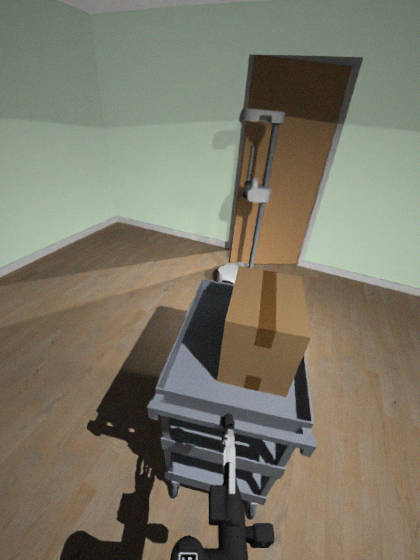

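Request:
execute_actions(actions=[{"r1": {"base": {"strafe_m": -0.012}}, "r2": {"joints": {"gripper_m": 0.07}}}], cameras=[])

Request:
execute_actions(actions=[{"r1": {"base": {"strafe_m": -0.026}, "joints": {"wrist_yaw_rad": 0.265}, "pace": "fast"}, "r2": {"base": {"translate_m": -0.09}, "pace": "fast"}}], cameras=[])

Scene clock: 127.83 s.
r1.base_odometry: x=+1.231 y=-1.904 heading=-1.534 (m, m, rad; r1's odometry frame)
r1.turned_by_wheels: +0.001 (rad since the last result)
r1.turned_by_imu: -0.001 (rad since the last result)
r1.base_tilt: forward=+0.3 right=-0.6 (deg)
r1.lidar_m: 0.42 1.07 2.26 2.31 2.94 1.17 1.19 2.65 2.46 1.38 0.77 0.52
r1.base_status: done
r1.joint_positions: lift_m=+0.760 arm_m=-0.002 wrist_yaw_rad=+0.171 wrist_pitch_rad=-0.003 wrist_roll_rad=-0.016 gripper_m=-0.029
r1.joint_status: not commanded
r1.on_its_own: wrist_yaw_rad is at rest, and its effort (-17) is outside its rest range (-13 to +13)
r1.motor_effort: lift_m=+22(22) arm_m=+0(0) wrist_yaw_rad=-17(18) wrist_pitch_rad=-7(7) wrist_roll_rad=+0(0) gripper_m=-24(23) wheel_0=+4(4) wheel_1=+0(7) wheel_2=+3(5) (%)
r1.hand_pose: x=+0.4683 y=-0.0370 z=+0.9390 quat_wxyz=(+0.996, -0.008, -0.002, +0.085) (m; r1's base frame)
r1.wrist_depth_mm: 1430 1098 866 181 244 238 - / 1464 1078 878 181 246 238 234 / 1430 1078 878 181 247 241 236 / 1464 1098 260 183 249 242 238 / 1464 1118 264 186 250 244 240 / 1464 1078 181 183 182 245 241 / 1430 1138 266 113 252 200 242
r2.base_odometry: x=+0.956 y=-0.811 heading=+0.151 (m, m, rad; r2's odometry frame)
r2.turned_by_wheels: +0.000 (rad since the last result)
r2.turned_by_imu: +0.001 (rad since the last result)
r2.base_tilt: forward=-0.5 right=+0.1 (deg)
r2.lidar_m: 0.46 3.06 2.81 2.83 2.94 2.71 2.77 2.11 1.93 1.98 2.47 0.45
r2.base_status: not commanded
r2.joint_positions: lift_m=+0.677 arm_m=-0.003 wrist_yaw_rad=+0.000 wrist_pitch_rad=+0.011 wrist_roll_rad=+1.571 gripper_m=+0.070
r2.joint_status: all done
r2.motor_effort: lift_m=+21(22) arm_m=-1(1) wrist_yaw_rad=+1(20) wrist_pitch_rad=-7(8) wrist_roll_rad=+0(1) gripper_m=-3(27) wheel_0=-2(2) wheel_1=+0(1) wheel_2=-1(2) (%)
r2.hand_pose: x=+0.4568 y=-0.0875 z=+0.8520 quat_wxyz=(+0.707, +0.707, +0.004, -0.004) (m; r2's base frame)
r2.wrist_depth_mm: - - - 179 234 1756 508 / - 347 349 184 240 778 530 / - 357 357 246 249 778 530 / - 370 373 254 258 759 530 / - 384 382 262 265 759 525 / - - 189 271 194 723 530 / - - - 136 285 1499 488
pictures: none
No camera images: the call's "cameras" was empty. Leave "cameras" out to get every camera's image.

Scene clock: 129.17 s.
r1.base_odometry: x=+1.205 y=-1.905 heading=-1.533 (m, m, rad; r1's odometry frame)
r1.turned_by_wheels: +0.000 (rad since the last result)
r1.turned_by_imu: +0.000 (rad since the last result)
r1.base_tilt: forward=+0.4 right=-0.6 (deg)
r1.lidar_m: 0.42 1.07 2.29 2.34 2.94 1.19 1.20 2.65 2.43 1.37 0.79 0.50
r1.base_status: done
r1.joint_positions: lift_m=+0.760 arm_m=-0.002 wrist_yaw_rad=+0.271 wrist_pitch_rad=-0.003 wrist_roll_rad=-0.016 gripper_m=-0.029
r1.joint_status: all done
r1.on_its_own: wrist_yaw_rad is at rest, and its effort (-18) is outside its rest range (-13 to +13)
r1.motor_effort: lift_m=+22(22) arm_m=+0(0) wrist_yaw_rad=-18(21) wrist_pitch_rad=-7(8) wrist_roll_rad=+0(0) gripper_m=-20(23) wheel_0=+3(9) wheel_1=+0(10) wheel_2=+3(3) (%)
r1.hand_pose: x=+0.4705 y=-0.0069 z=+0.9390 quat_wxyz=(+0.991, -0.008, -0.003, +0.135) (m; r1's base frame)
r1.wrist_depth_mm: 1808 1336 976 178 238 226 - / 1808 1336 960 178 239 229 220 / 1808 1308 976 178 241 229 222 / 1808 1336 976 180 243 231 224 / 1863 1336 960 183 245 233 225 / 1863 1308 183 186 182 233 225 / 1808 1336 991 113 242 193 -
r2.base_odometry: x=+0.867 y=-0.825 heading=+0.151 (m, m, rad; r2's odometry frame)
r2.turned_by_wheels: +0.000 (rad since the last result)
r2.turned_by_imu: +0.001 (rad since the last result)
r2.base_tilt: forward=-0.4 right=+0.0 (deg)
r2.lidar_m: 0.54 3.08 2.82 2.87 2.86 2.63 2.69 2.08 1.90 1.92 2.44 0.53
r2.base_status: done
r2.joint_positions: lift_m=+0.677 arm_m=-0.003 wrist_yaw_rad=+0.000 wrist_pitch_rad=+0.011 wrist_roll_rad=+1.571 gripper_m=+0.070
r2.joint_status: not commanded
r2.motor_effort: lift_m=+21(21) arm_m=-1(1) wrist_yaw_rad=+3(1) wrist_pitch_rad=-8(8) wrist_roll_rad=-2(1) gripper_m=-4(2) wheel_0=+1(6) wheel_1=+1(7) wheel_2=-1(7) (%)
r2.hand_pose: x=+0.4568 y=-0.0875 z=+0.8520 quat_wxyz=(+0.707, +0.707, +0.004, -0.004) (m; r2's base frame)
r2.wrist_depth_mm: - - - 312 317 336 332 / - 436 433 324 878 768 535 / - 452 442 332 946 768 530 / - 466 459 342 960 759 530 / - - 477 357 960 759 525 / - - 189 366 194 723 530 / - - - 135 - 1499 496
pictures: none
No camera images: the call's "cameras" was empty. Leave "cameras" out to get every camera's image.

Request:
execute_actions(actions=[{"r1": {"base": {"translate_m": -0.11}}, "r2": {"base": {"rotate_rad": -0.21}, "joints": {"lift_m": 1.0, "wrist_yaw_rad": 1.571, "wrist_pitch_rad": 1.571, "wrist_roll_rad": 0.0, "gripper_m": 0.13}, "pace": "fast"}}], cameras=["r1_wrist_camera", "r2_head_camera"])

Scene clock: 134.87 s.
r1.base_odometry: x=+1.201 y=-1.795 heading=-1.534 (m, m, rad; r1's odometry frame)
r1.turned_by_wheels: -0.001 (rad since the last result)
r1.turned_by_imu: -0.003 (rad since the last result)
r1.base_tilt: forward=+0.3 right=-0.6 (deg)
r1.lidar_m: 0.40 1.21 2.33 2.37 2.99 1.07 1.07 2.58 2.38 1.53 0.89 0.53
r1.base_status: done
r1.joint_positions: lift_m=+0.760 arm_m=-0.002 wrist_yaw_rad=+0.253 wrist_pitch_rad=-0.003 wrist_roll_rad=-0.016 gripper_m=-0.029
r1.joint_status: not commanded
r1.on_its_own: wrist_yaw_rad is at rest, and its effort (+35) is outside its rest range (-13 to +13)
r1.motor_effort: lift_m=+22(22) arm_m=+0(0) wrist_yaw_rad=+35(35) wrist_pitch_rad=-8(8) wrist_roll_rad=+0(0) gripper_m=-20(24) wheel_0=-9(10) wheel_1=-4(7) wheel_2=-4(12) (%)
r1.hand_pose: x=+0.4703 y=-0.0125 z=+0.9390 quat_wxyz=(+0.992, -0.008, -0.003, +0.126) (m; r1's base frame)
r1.wrist_depth_mm: 1863 1430 1098 236 233 233 - / 1921 1430 1098 236 234 235 233 / 1863 1430 1098 239 236 236 235 / 1863 1430 1098 240 238 237 236 / 1863 1464 1078 241 239 240 238 / 1921 1464 245 184 178 241 241 / 1863 1464 246 113 244 242 241
r2.base_odometry: x=+0.867 y=-0.825 heading=-0.059 (m, m, rad; r2's odometry frame)
r2.turned_by_wheels: -0.210 (rad since the last result)
r2.turned_by_imu: -0.204 (rad since the last result)
r2.base_tilt: forward=-0.3 right=+0.0 (deg)
r2.lidar_m: 0.53 0.55 2.88 2.84 3.18 2.65 2.64 2.31 1.91 1.91 2.12 0.56
r2.base_status: done
r2.joint_positions: lift_m=+1.000 arm_m=-0.003 wrist_yaw_rad=+1.571 wrist_pitch_rad=+1.571 wrist_roll_rad=+0.000 gripper_m=+0.130
r2.joint_status: all done
r2.motor_effort: lift_m=+22(23) arm_m=-1(1) wrist_yaw_rad=+2(6) wrist_pitch_rad=+0(6) wrist_roll_rad=-3(9) gripper_m=+0(4) wheel_0=+1(5) wheel_1=+1(7) wheel_2=-2(8) (%)
r2.hand_pose: x=+0.2558 y=+0.0000 z=+0.8895 quat_wxyz=(+0.500, -0.500, +0.500, +0.500) (m; r2's base frame)
r2.wrist_depth_mm: 1118 1098 1098 1138 1098 1098 1118 / 1098 1118 1118 1118 1098 1118 609 / 1098 1098 1118 1118 1098 778 640 / 1118 904 904 1118 1118 878 634 / 1098 891 904 1118 1098 891 640 / 508 544 891 1098 211 569 640 / 1098 1098 1098 141 1118 1098 597
pictures: r1_wrist_camera, r2_head_camera
Images, in order (width x height): r1_wrist_camera 616x392, r2_head_camera 420x560.

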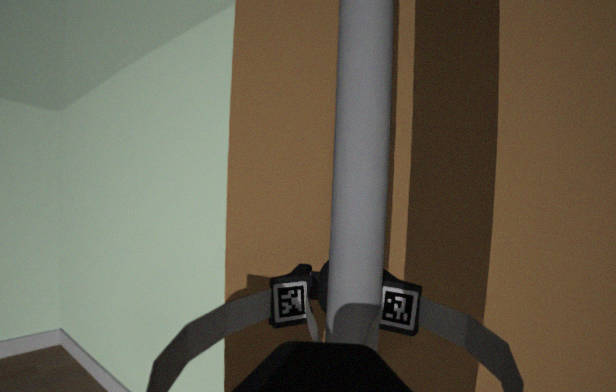

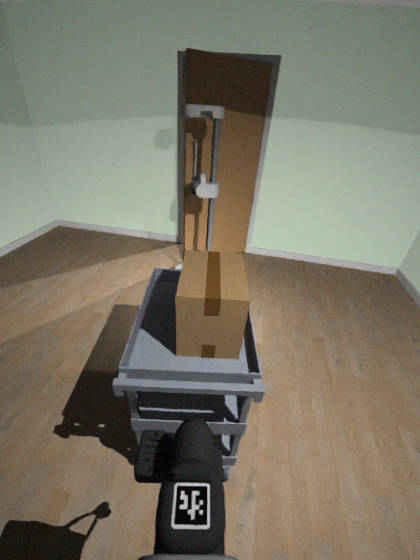

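Request:
execute_actions(actions=[{"r1": {"base": {"strafe_m": -0.038}}, "r2": {"base": {"strafe_m": 0.02}, "joints": {"lift_m": 1.035, "arm_m": 0.08}}}], cameras=[])

Request:
execute_actions(actions=[{"r1": {"base": {"strafe_m": -0.05}, "joints": {"wrist_yaw_rad": 0.46}, "pace": "fast"}, "r2": {"base": {"translate_m": 0.228}}}], cameras=["r1_wrist_camera", "r2_head_camera", "r2_wrist_camera"])

Scene clock: 137.77 s.
r1.base_odometry: x=+1.163 y=-1.797 heading=-1.533 (m, m, rad; r1's odometry frame)
r1.turned_by_wheels: +0.001 (rad since the last result)
r1.turned_by_imu: +0.000 (rad since the last result)
r1.base_tilt: forward=+0.3 right=-0.6 (deg)
r1.lidar_m: 0.39 1.17 2.36 2.41 3.06 1.08 1.07 2.53 2.34 1.47 0.94 0.55
r1.base_status: done
r1.joint_positions: lift_m=+0.760 arm_m=-0.002 wrist_yaw_rad=+0.277 wrist_pitch_rad=-0.004 wrist_roll_rad=-0.016 gripper_m=-0.029
r1.joint_status: not commanded
r1.on_its_own: wrist_yaw_rad is at rest, and its effort (-35) is outside its rest range (-13 to +13)
r1.motor_effort: lift_m=+22(22) arm_m=+0(0) wrist_yaw_rad=-35(35) wrist_pitch_rad=-6(7) wrist_roll_rad=+0(0) gripper_m=-21(23) wheel_0=+7(6) wheel_1=+1(11) wheel_2=+4(6) (%)
r1.hand_pose: x=+0.4705 y=-0.0052 z=+0.9391 quat_wxyz=(+0.990, -0.008, -0.003, +0.138) (m; r1's base frame)
r1.wrist_depth_mm: 1921 1537 244 171 236 232 - / 1921 1537 246 170 238 234 232 / - 1537 248 172 240 236 233 / 1983 1499 249 175 241 237 236 / - 1537 251 177 243 239 236 / - 1576 182 174 183 240 239 / 1921 1618 253 113 246 241 239
r2.base_odometry: x=+0.868 y=-0.805 heading=-0.059 (m, m, rad; r2's odometry frame)
r2.turned_by_wheels: +0.000 (rad since the last result)
r2.turned_by_imu: +0.001 (rad since the last result)
r2.base_tilt: forward=-0.3 right=+0.0 (deg)
r2.lidar_m: 0.52 0.57 2.85 2.83 3.17 2.64 2.61 2.34 1.94 1.90 2.16 0.56
r2.base_status: done
r2.joint_positions: lift_m=+1.035 arm_m=+0.079 wrist_yaw_rad=+1.571 wrist_pitch_rad=+1.571 wrist_roll_rad=+0.000 gripper_m=+0.130
r2.joint_status: all done
r2.motor_effort: lift_m=+22(24) arm_m=+6(6) wrist_yaw_rad=+0(2) wrist_pitch_rad=+1(1) wrist_roll_rad=-2(2) gripper_m=-1(0) wheel_0=+1(6) wheel_1=-1(9) wheel_2=-1(6) (%)
r2.hand_pose: x=+0.3373 y=+0.0000 z=+0.9245 quat_wxyz=(+0.500, -0.500, +0.500, +0.500) (m; r2's base frame)
r2.wrist_depth_mm: 1160 1160 1182 1138 1160 1160 291 / 1160 1138 1160 1138 1160 1138 290 / 1138 1182 1138 1160 1138 676 290 / 1138 931 917 1138 1160 676 287 / 1160 931 931 1160 1138 676 286 / 640 691 946 1160 212 676 286 / 1138 1118 1160 141 1118 640 286
pictures: none
No camera images: the call's "cameras" was empty. Leave "cameras" out to get every camera's image.

Scene clock: 139.97 s.
r1.base_odometry: x=+1.113 y=-1.799 heading=-1.532 (m, m, rad; r1's odometry frame)
r1.turned_by_wheels: +0.001 (rad since the last result)
r1.turned_by_imu: +0.000 (rad since the last result)
r1.base_tilt: forward=+0.3 right=-0.6 (deg)
r1.lidar_m: 0.39 0.45 2.42 2.46 3.14 1.10 1.11 2.50 2.30 1.47 0.96 0.55
r1.base_status: done
r1.joint_positions: lift_m=+0.760 arm_m=-0.002 wrist_yaw_rad=+0.472 wrist_pitch_rad=-0.003 wrist_roll_rad=-0.016 gripper_m=-0.029
r1.joint_status: all done
r1.on_its_own: wrist_yaw_rad is at rest, and its effort (-35) is outside its rest range (-13 to +13)
r1.motor_effort: lift_m=+21(22) arm_m=+0(0) wrist_yaw_rad=-35(34) wrist_pitch_rad=-6(9) wrist_roll_rad=+0(0) gripper_m=-21(24) wheel_0=+6(14) wheel_1=+3(13) wheel_2=+5(6) (%)
r1.hand_pose: x=+0.4659 y=+0.0533 z=+0.9390 quat_wxyz=(+0.972, -0.008, -0.004, +0.234) (m; r1's base frame)
r1.wrist_depth_mm: 1863 - 1576 174 230 217 - / 1921 - 1537 173 231 218 210 / 1921 - 1537 173 233 220 211 / 1983 - 1537 174 235 221 212 / 1983 - 1537 176 235 223 213 / 1983 - 182 175 183 222 213 / 1921 1808 1576 113 235 218 -
r2.base_odometry: x=+1.096 y=-0.818 heading=-0.059 (m, m, rad; r2's odometry frame)
r2.turned_by_wheels: +0.000 (rad since the last result)
r2.turned_by_imu: +0.001 (rad since the last result)
r2.base_tilt: forward=-0.2 right=+0.0 (deg)
r2.lidar_m: 0.30 0.32 2.81 2.80 3.15 2.86 2.84 2.37 1.97 1.97 2.23 0.32
r2.base_status: done
r2.joint_positions: lift_m=+1.035 arm_m=+0.079 wrist_yaw_rad=+1.571 wrist_pitch_rad=+1.571 wrist_roll_rad=+0.000 gripper_m=+0.130
r2.joint_status: not commanded
r2.motor_effort: lift_m=+21(22) arm_m=+6(6) wrist_yaw_rad=+2(3) wrist_pitch_rad=+1(2) wrist_roll_rad=-2(2) gripper_m=-1(2) wheel_0=-1(5) wheel_1=+1(5) wheel_2=+2(7) (%)
r2.hand_pose: x=+0.3374 y=+0.0000 z=+0.9246 quat_wxyz=(+0.500, -0.500, +0.500, +0.500) (m; r2's base frame)
r2.wrist_depth_mm: 1160 1160 1138 312 342 338 338 / 1138 1118 1160 1138 355 353 357 / 1138 1160 1160 676 355 355 355 / 1138 917 946 294 355 351 357 / 1118 931 917 287 353 303 217 / 647 683 960 281 213 249 217 / 1138 1138 1118 141 351 263 214
pictures: r1_wrist_camera, r2_head_camera, r2_wrist_camera
Images, in order (width x height): r1_wrist_camera 616x392, r2_head_camera 420x560, r2_wrist_camera 616x392.

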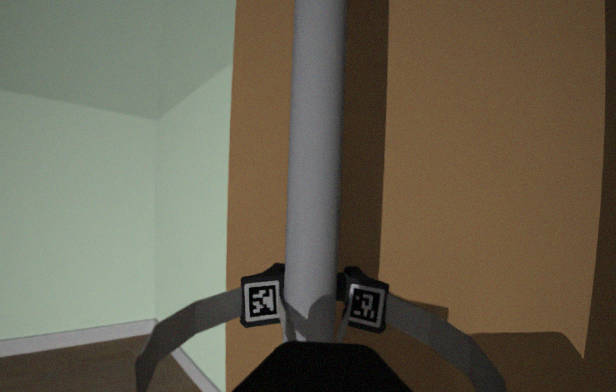

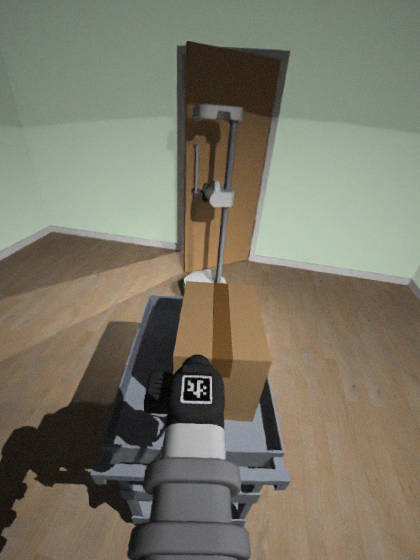

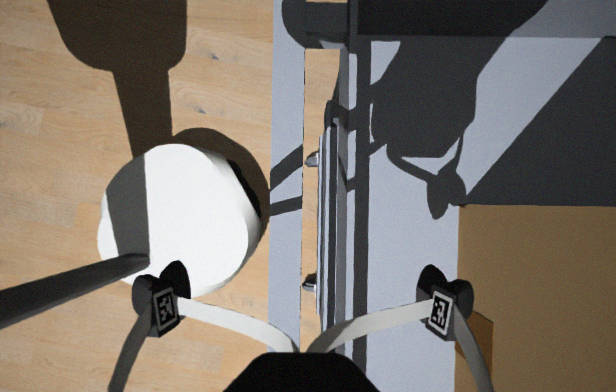

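Request:
execute_actions(actions=[{"r1": {"base": {"translate_m": -0.095}}, "r2": {"joints": {"lift_m": 0.957, "arm_m": 0.086, "gripper_m": 0.1}}}], cameras=["r2_wrist_camera"])

Request:
execute_actions(actions=[{"r1": {"base": {"strafe_m": -0.045}}, "r2": {"joints": {"gripper_m": 0.055}}}], cameras=["r2_wrist_camera"])

Scene clock: 143.37 s.
r1.base_odometry: x=+1.110 y=-1.704 heading=-1.534 (m, m, rad; r1's odometry frame)
r1.turned_by_wheels: -0.001 (rad since the last result)
r1.turned_by_imu: -0.002 (rad since the last result)
r1.base_tilt: forward=+0.3 right=-0.7 (deg)
r1.lidar_m: 0.41 1.28 2.43 2.48 3.17 1.00 1.01 2.47 2.26 1.62 1.04 0.57
r1.base_status: done
r1.joint_positions: lift_m=+0.760 arm_m=-0.002 wrist_yaw_rad=+0.446 wrist_pitch_rad=-0.003 wrist_roll_rad=-0.017 gripper_m=-0.029
r1.joint_status: not commanded
r1.on_its_own: wrist_yaw_rad is at rest, and its effort (+41) is outside its rest range (-13 to +13)
r1.motor_effort: lift_m=+22(22) arm_m=+0(0) wrist_yaw_rad=+41(40) wrist_pitch_rad=-7(8) wrist_roll_rad=+1(0) gripper_m=-20(23) wheel_0=-10(9) wheel_1=-4(7) wheel_2=-2(15) (%)
r1.hand_pose: x=+0.4671 y=+0.0456 z=+0.9390 quat_wxyz=(+0.975, -0.008, -0.003, +0.221) (m; r1's base frame)
r1.wrist_depth_mm: 1983 - 1576 240 233 230 - / 1983 - 1576 240 234 231 227 / 1983 - 1576 245 236 233 229 / - - 1618 244 236 235 230 / - - 1576 246 239 236 232 / - - 251 185 178 236 234 / 1921 1863 1537 113 243 236 235
r2.base_odometry: x=+1.096 y=-0.818 heading=-0.059 (m, m, rad; r2's odometry frame)
r2.turned_by_wheels: +0.000 (rad since the last result)
r2.turned_by_imu: +0.001 (rad since the last result)
r2.base_tilt: forward=-0.4 right=-0.1 (deg)
r2.lidar_m: 0.30 0.31 2.81 2.78 3.14 2.87 2.85 2.37 1.99 1.97 2.19 0.32
r2.base_status: not commanded
r2.joint_positions: lift_m=+0.957 arm_m=+0.085 wrist_yaw_rad=+1.571 wrist_pitch_rad=+1.571 wrist_roll_rad=+0.000 gripper_m=+0.100
r2.joint_status: all done
r2.motor_effort: lift_m=+17(20) arm_m=+6(4) wrist_yaw_rad=+0(0) wrist_pitch_rad=+0(1) wrist_roll_rad=-3(3) gripper_m=-2(2) wheel_0=-1(1) wheel_1=+1(1) wheel_2=+2(2) (%)
r2.hand_pose: x=+0.3433 y=+0.0000 z=+0.8469 quat_wxyz=(+0.500, -0.500, +0.500, +0.500) (m; r2's base frame)
r2.wrist_depth_mm: 1060 1078 1078 1078 278 279 279 / 1078 1078 1078 530 278 277 278 / 1078 1078 1060 603 276 278 277 / 1078 854 842 597 276 277 277 / 1060 854 854 597 274 276 210 / 654 1078 204 580 194 276 208 / 1078 1042 1060 135 274 249 206
pictures: r2_wrist_camera
Images, in order (width x height): r2_wrist_camera 616x392.

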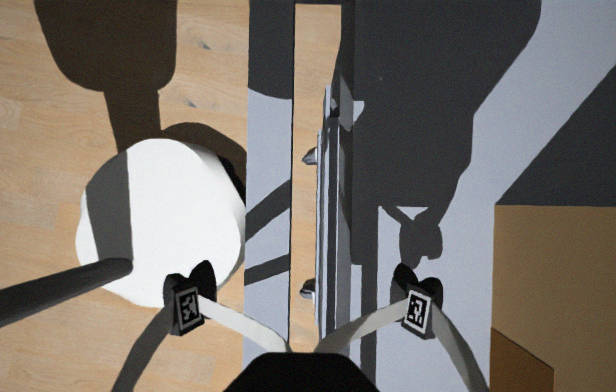

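Scene clock: 144.67 s.
r1.base_odometry: x=+1.065 y=-1.706 heading=-1.532 (m, m, rad; r1's odometry frame)
r1.turned_by_wheels: +0.001 (rad since the last result)
r1.turned_by_imu: +0.001 (rad since the last result)
r1.base_tilt: forward=+0.2 right=-0.7 (deg)
r1.lidar_m: 0.41 0.45 2.49 2.51 3.22 1.00 1.01 2.43 2.22 1.57 1.04 0.60
r1.base_status: done
r1.joint_positions: lift_m=+0.760 arm_m=-0.002 wrist_yaw_rad=+0.475 wrist_pitch_rad=-0.004 wrist_roll_rad=-0.016 gripper_m=-0.029
r1.joint_status: not commanded
r1.on_its_own: wrist_yaw_rad is at rest, and its effort (-41) is outside its rest range (-13 to +13)
r1.motor_effort: lift_m=+22(22) arm_m=+0(1) wrist_yaw_rad=-41(43) wrist_pitch_rad=-6(8) wrist_roll_rad=+0(0) gripper_m=-20(23) wheel_0=+10(9) wheel_1=+3(8) wheel_2=+5(4) (%)
r1.hand_pose: x=+0.4657 y=+0.0541 z=+0.9391 quat_wxyz=(+0.972, -0.008, -0.004, +0.235) (m; r1's base frame)
r1.wrist_depth_mm: - - 248 169 234 226 - / 1983 - 249 172 236 229 224 / - - 251 174 236 229 224 / - - 253 176 238 230 226 / - - 253 176 239 233 227 / - - 182 176 184 233 229 / 1921 1863 258 113 240 232 -
r2.base_odometry: x=+1.096 y=-0.818 heading=-0.059 (m, m, rad; r2's odometry frame)
r2.turned_by_wheels: +0.000 (rad since the last result)
r2.turned_by_imu: +0.000 (rad since the last result)
r2.base_tilt: forward=-0.3 right=+0.2 (deg)
r2.lidar_m: 0.31 0.31 2.81 2.80 3.14 2.86 2.85 2.37 1.99 1.97 2.18 0.32
r2.base_status: not commanded
r2.joint_positions: lift_m=+0.957 arm_m=+0.085 wrist_yaw_rad=+1.571 wrist_pitch_rad=+1.571 wrist_roll_rad=+0.000 gripper_m=+0.055
r2.joint_status: all done
r2.motor_effort: lift_m=+20(20) arm_m=+5(6) wrist_yaw_rad=+0(1) wrist_pitch_rad=+2(1) wrist_roll_rad=-2(3) gripper_m=-12(11) wheel_0=-1(1) wheel_1=+1(1) wheel_2=+2(1) (%)
r2.hand_pose: x=+0.3434 y=+0.0000 z=+0.8467 quat_wxyz=(+0.500, -0.500, +0.500, +0.500) (m; r2's base frame)
r2.wrist_depth_mm: 1078 1098 1098 271 276 277 276 / 1060 1078 1060 488 277 276 276 / 1060 1060 1060 591 274 276 276 / 1060 854 854 591 273 274 274 / 1060 854 842 597 274 274 211 / 647 1060 190 591 193 273 209 / 1060 1060 1098 129 272 251 208
pictures: r2_wrist_camera
Images, in order (width x height): r2_wrist_camera 616x392.

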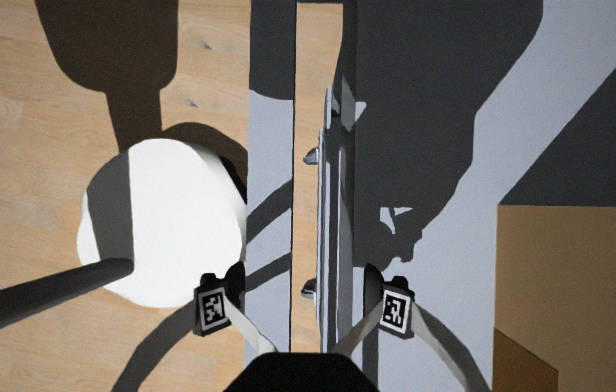

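Request:
execute_actions(actions=[{"r1": {"base": {"translate_m": -0.083}}, "r2": {"joints": {"lift_m": 0.946, "gripper_m": 0.015}}}], cameras=["r2_wrist_camera"])

Request:
execute_actions(actions=[{"r1": {"base": {"strafe_m": -0.05}}, "r2": {"base": {"strafe_m": 0.05}, "pace": "slow"}}], cameras=["r2_wrist_camera", "r2_head_camera"])

Scene clock: 147.43 s.
r1.base_odometry: x=+1.062 y=-1.623 heading=-1.534 (m, m, rad; r1's odometry frame)
r1.turned_by_wheels: -0.002 (rad since the last result)
r1.turned_by_imu: -0.002 (rad since the last result)
r1.base_tilt: forward=+0.3 right=-0.6 (deg)
r1.lidar_m: 0.41 1.35 2.53 2.57 3.26 0.94 0.93 2.38 2.19 1.68 1.14 0.62
r1.base_status: done
r1.joint_positions: lift_m=+0.760 arm_m=-0.002 wrist_yaw_rad=+0.445 wrist_pitch_rad=-0.003 wrist_roll_rad=-0.017 gripper_m=-0.029
r1.joint_status: not commanded
r1.on_its_own: wrist_yaw_rad is at rest, and its effort (+42) is outside its rest range (-13 to +13)
r1.motor_effort: lift_m=+21(22) arm_m=+0(0) wrist_yaw_rad=+42(44) wrist_pitch_rad=-8(8) wrist_roll_rad=+1(1) gripper_m=-20(23) wheel_0=-11(11) wheel_1=-5(7) wheel_2=-2(14) (%)
r1.hand_pose: x=+0.4672 y=+0.0454 z=+0.9389 quat_wxyz=(+0.975, -0.008, -0.003, +0.221) (m; r1's base frame)
r1.wrist_depth_mm: - - 1756 236 237 238 240 / - - 1708 237 238 240 242 / - - 1708 239 241 242 244 / - - 1661 241 242 244 246 / - - 1708 242 244 247 248 / - - 244 185 178 248 249 / 1921 1863 246 113 249 250 252
r2.base_odometry: x=+1.096 y=-0.818 heading=-0.059 (m, m, rad; r2's odometry frame)
r2.turned_by_wheels: +0.000 (rad since the last result)
r2.turned_by_imu: +0.001 (rad since the last result)
r2.base_tilt: forward=-0.4 right=+0.1 (deg)
r2.lidar_m: 0.32 0.31 2.82 2.80 3.14 2.87 2.85 2.41 1.98 1.98 2.20 0.32
r2.base_status: not commanded
r2.joint_positions: lift_m=+0.945 arm_m=+0.085 wrist_yaw_rad=+1.571 wrist_pitch_rad=+1.571 wrist_roll_rad=+0.000 gripper_m=+0.016
r2.joint_status: all done
r2.motor_effort: lift_m=+26(26) arm_m=+4(5) wrist_yaw_rad=+1(1) wrist_pitch_rad=+1(1) wrist_roll_rad=-2(2) gripper_m=-31(32) wheel_0=-1(1) wheel_1=+1(1) wheel_2=+2(2) (%)
r2.hand_pose: x=+0.3437 y=-0.0001 z=+0.8352 quat_wxyz=(+0.500, -0.500, +0.500, +0.500) (m; r2's base frame)
r2.wrist_depth_mm: 1060 1060 1060 1060 263 262 263 / 1042 1060 1060 530 260 260 262 / 1060 1042 976 585 260 259 259 / 1078 854 842 580 259 260 260 / 1060 820 854 585 259 259 210 / 640 831 189 574 189 258 209 / 1060 1042 1060 189 258 236 208
pictures: r2_wrist_camera
Images, in order (width x height): r2_wrist_camera 616x392.

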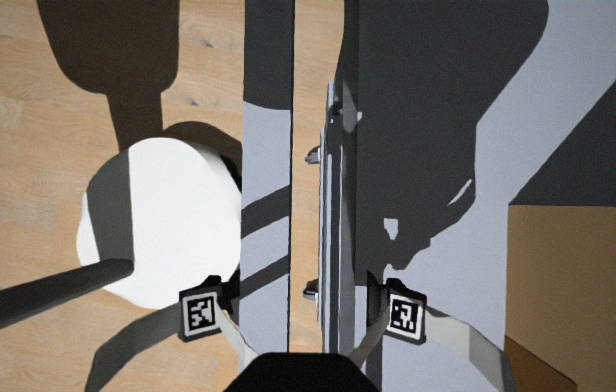

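Scene clock: 149.03 s.
r1.base_odometry: x=+1.012 y=-1.625 heading=-1.532 (m, m, rad; r1's odometry frame)
r1.turned_by_wheels: +0.001 (rad since the last result)
r1.turned_by_imu: +0.001 (rad since the last result)
r1.base_tilt: forward=+0.3 right=-0.7 (deg)
r1.lidar_m: 0.40 0.43 2.58 2.62 3.32 0.95 0.93 2.33 2.14 1.68 1.09 0.64
r1.base_status: done
r1.joint_positions: lift_m=+0.760 arm_m=-0.002 wrist_yaw_rad=+0.475 wrist_pitch_rad=-0.004 wrist_roll_rad=-0.016 gripper_m=-0.029
r1.joint_status: not commanded
r1.on_its_own: wrist_yaw_rad is at rest, and its effort (-42) is outside its rest range (-13 to +13)
r1.motor_effort: lift_m=+22(22) arm_m=+0(0) wrist_yaw_rad=-42(44) wrist_pitch_rad=-5(8) wrist_roll_rad=+0(1) gripper_m=-20(25) wheel_0=+10(10) wheel_1=+3(13) wheel_2=+4(3) (%)
r1.hand_pose: x=+0.4657 y=+0.0542 z=+0.9392 quat_wxyz=(+0.972, -0.007, -0.004, +0.235) (m; r1's base frame)
r1.wrist_depth_mm: - - 239 171 238 238 238 / - - 241 173 240 239 239 / - - 242 174 241 242 241 / - - 244 173 243 244 243 / - - 246 174 244 245 245 / - - 182 175 183 248 246 / 1983 1863 249 114 249 247 247
r2.base_odometry: x=+1.099 y=-0.769 heading=-0.060 (m, m, rad; r2's odometry frame)
r2.turned_by_wheels: -0.001 (rad since the last result)
r2.turned_by_imu: -0.001 (rad since the last result)
r2.base_tilt: forward=-0.2 right=-0.1 (deg)
r2.lidar_m: 0.30 0.31 2.76 2.75 3.09 2.86 2.84 2.45 2.03 2.02 2.28 0.31
r2.base_status: done
r2.joint_positions: lift_m=+0.945 arm_m=+0.085 wrist_yaw_rad=+1.564 wrist_pitch_rad=+1.578 wrist_roll_rad=+0.006 gripper_m=+0.016
r2.joint_status: not commanded
r2.on_its_own: wrist_yaw_rad is at rest, and its effort (+21) is outside its rest range (-13 to +13); wrist_roll_rad is at rest, and its effort (-17) is outside its rest range (-13 to +13)
r2.motor_effort: lift_m=+26(26) arm_m=+4(4) wrist_yaw_rad=+21(22) wrist_pitch_rad=-21(19) wrist_roll_rad=-17(18) gripper_m=-30(31) wheel_0=-5(8) wheel_1=-1(5) wheel_2=-2(2) (%)
r2.hand_pose: x=+0.3436 y=-0.0027 z=+0.8352 quat_wxyz=(+0.501, -0.499, +0.505, +0.495) (m; r2's base frame)
r2.wrist_depth_mm: 1025 1042 1060 1060 260 258 258 / 1060 1060 1042 473 260 259 259 / 1060 1078 1060 517 259 259 258 / 1042 831 842 512 257 258 257 / 1060 842 831 580 258 259 213 / 640 842 184 559 190 258 209 / 1060 1060 1078 190 258 232 206
pictures: r2_head_camera, r2_wrist_camera
Images, in order (width x height): r2_head_camera 420x560, r2_wrist_camera 616x392.

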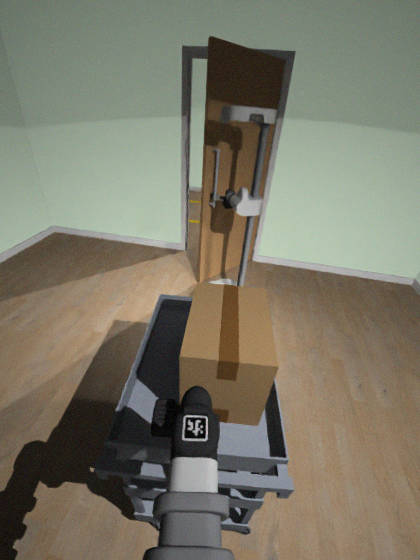

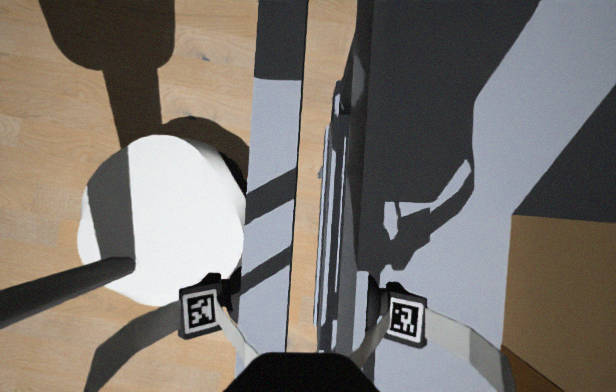

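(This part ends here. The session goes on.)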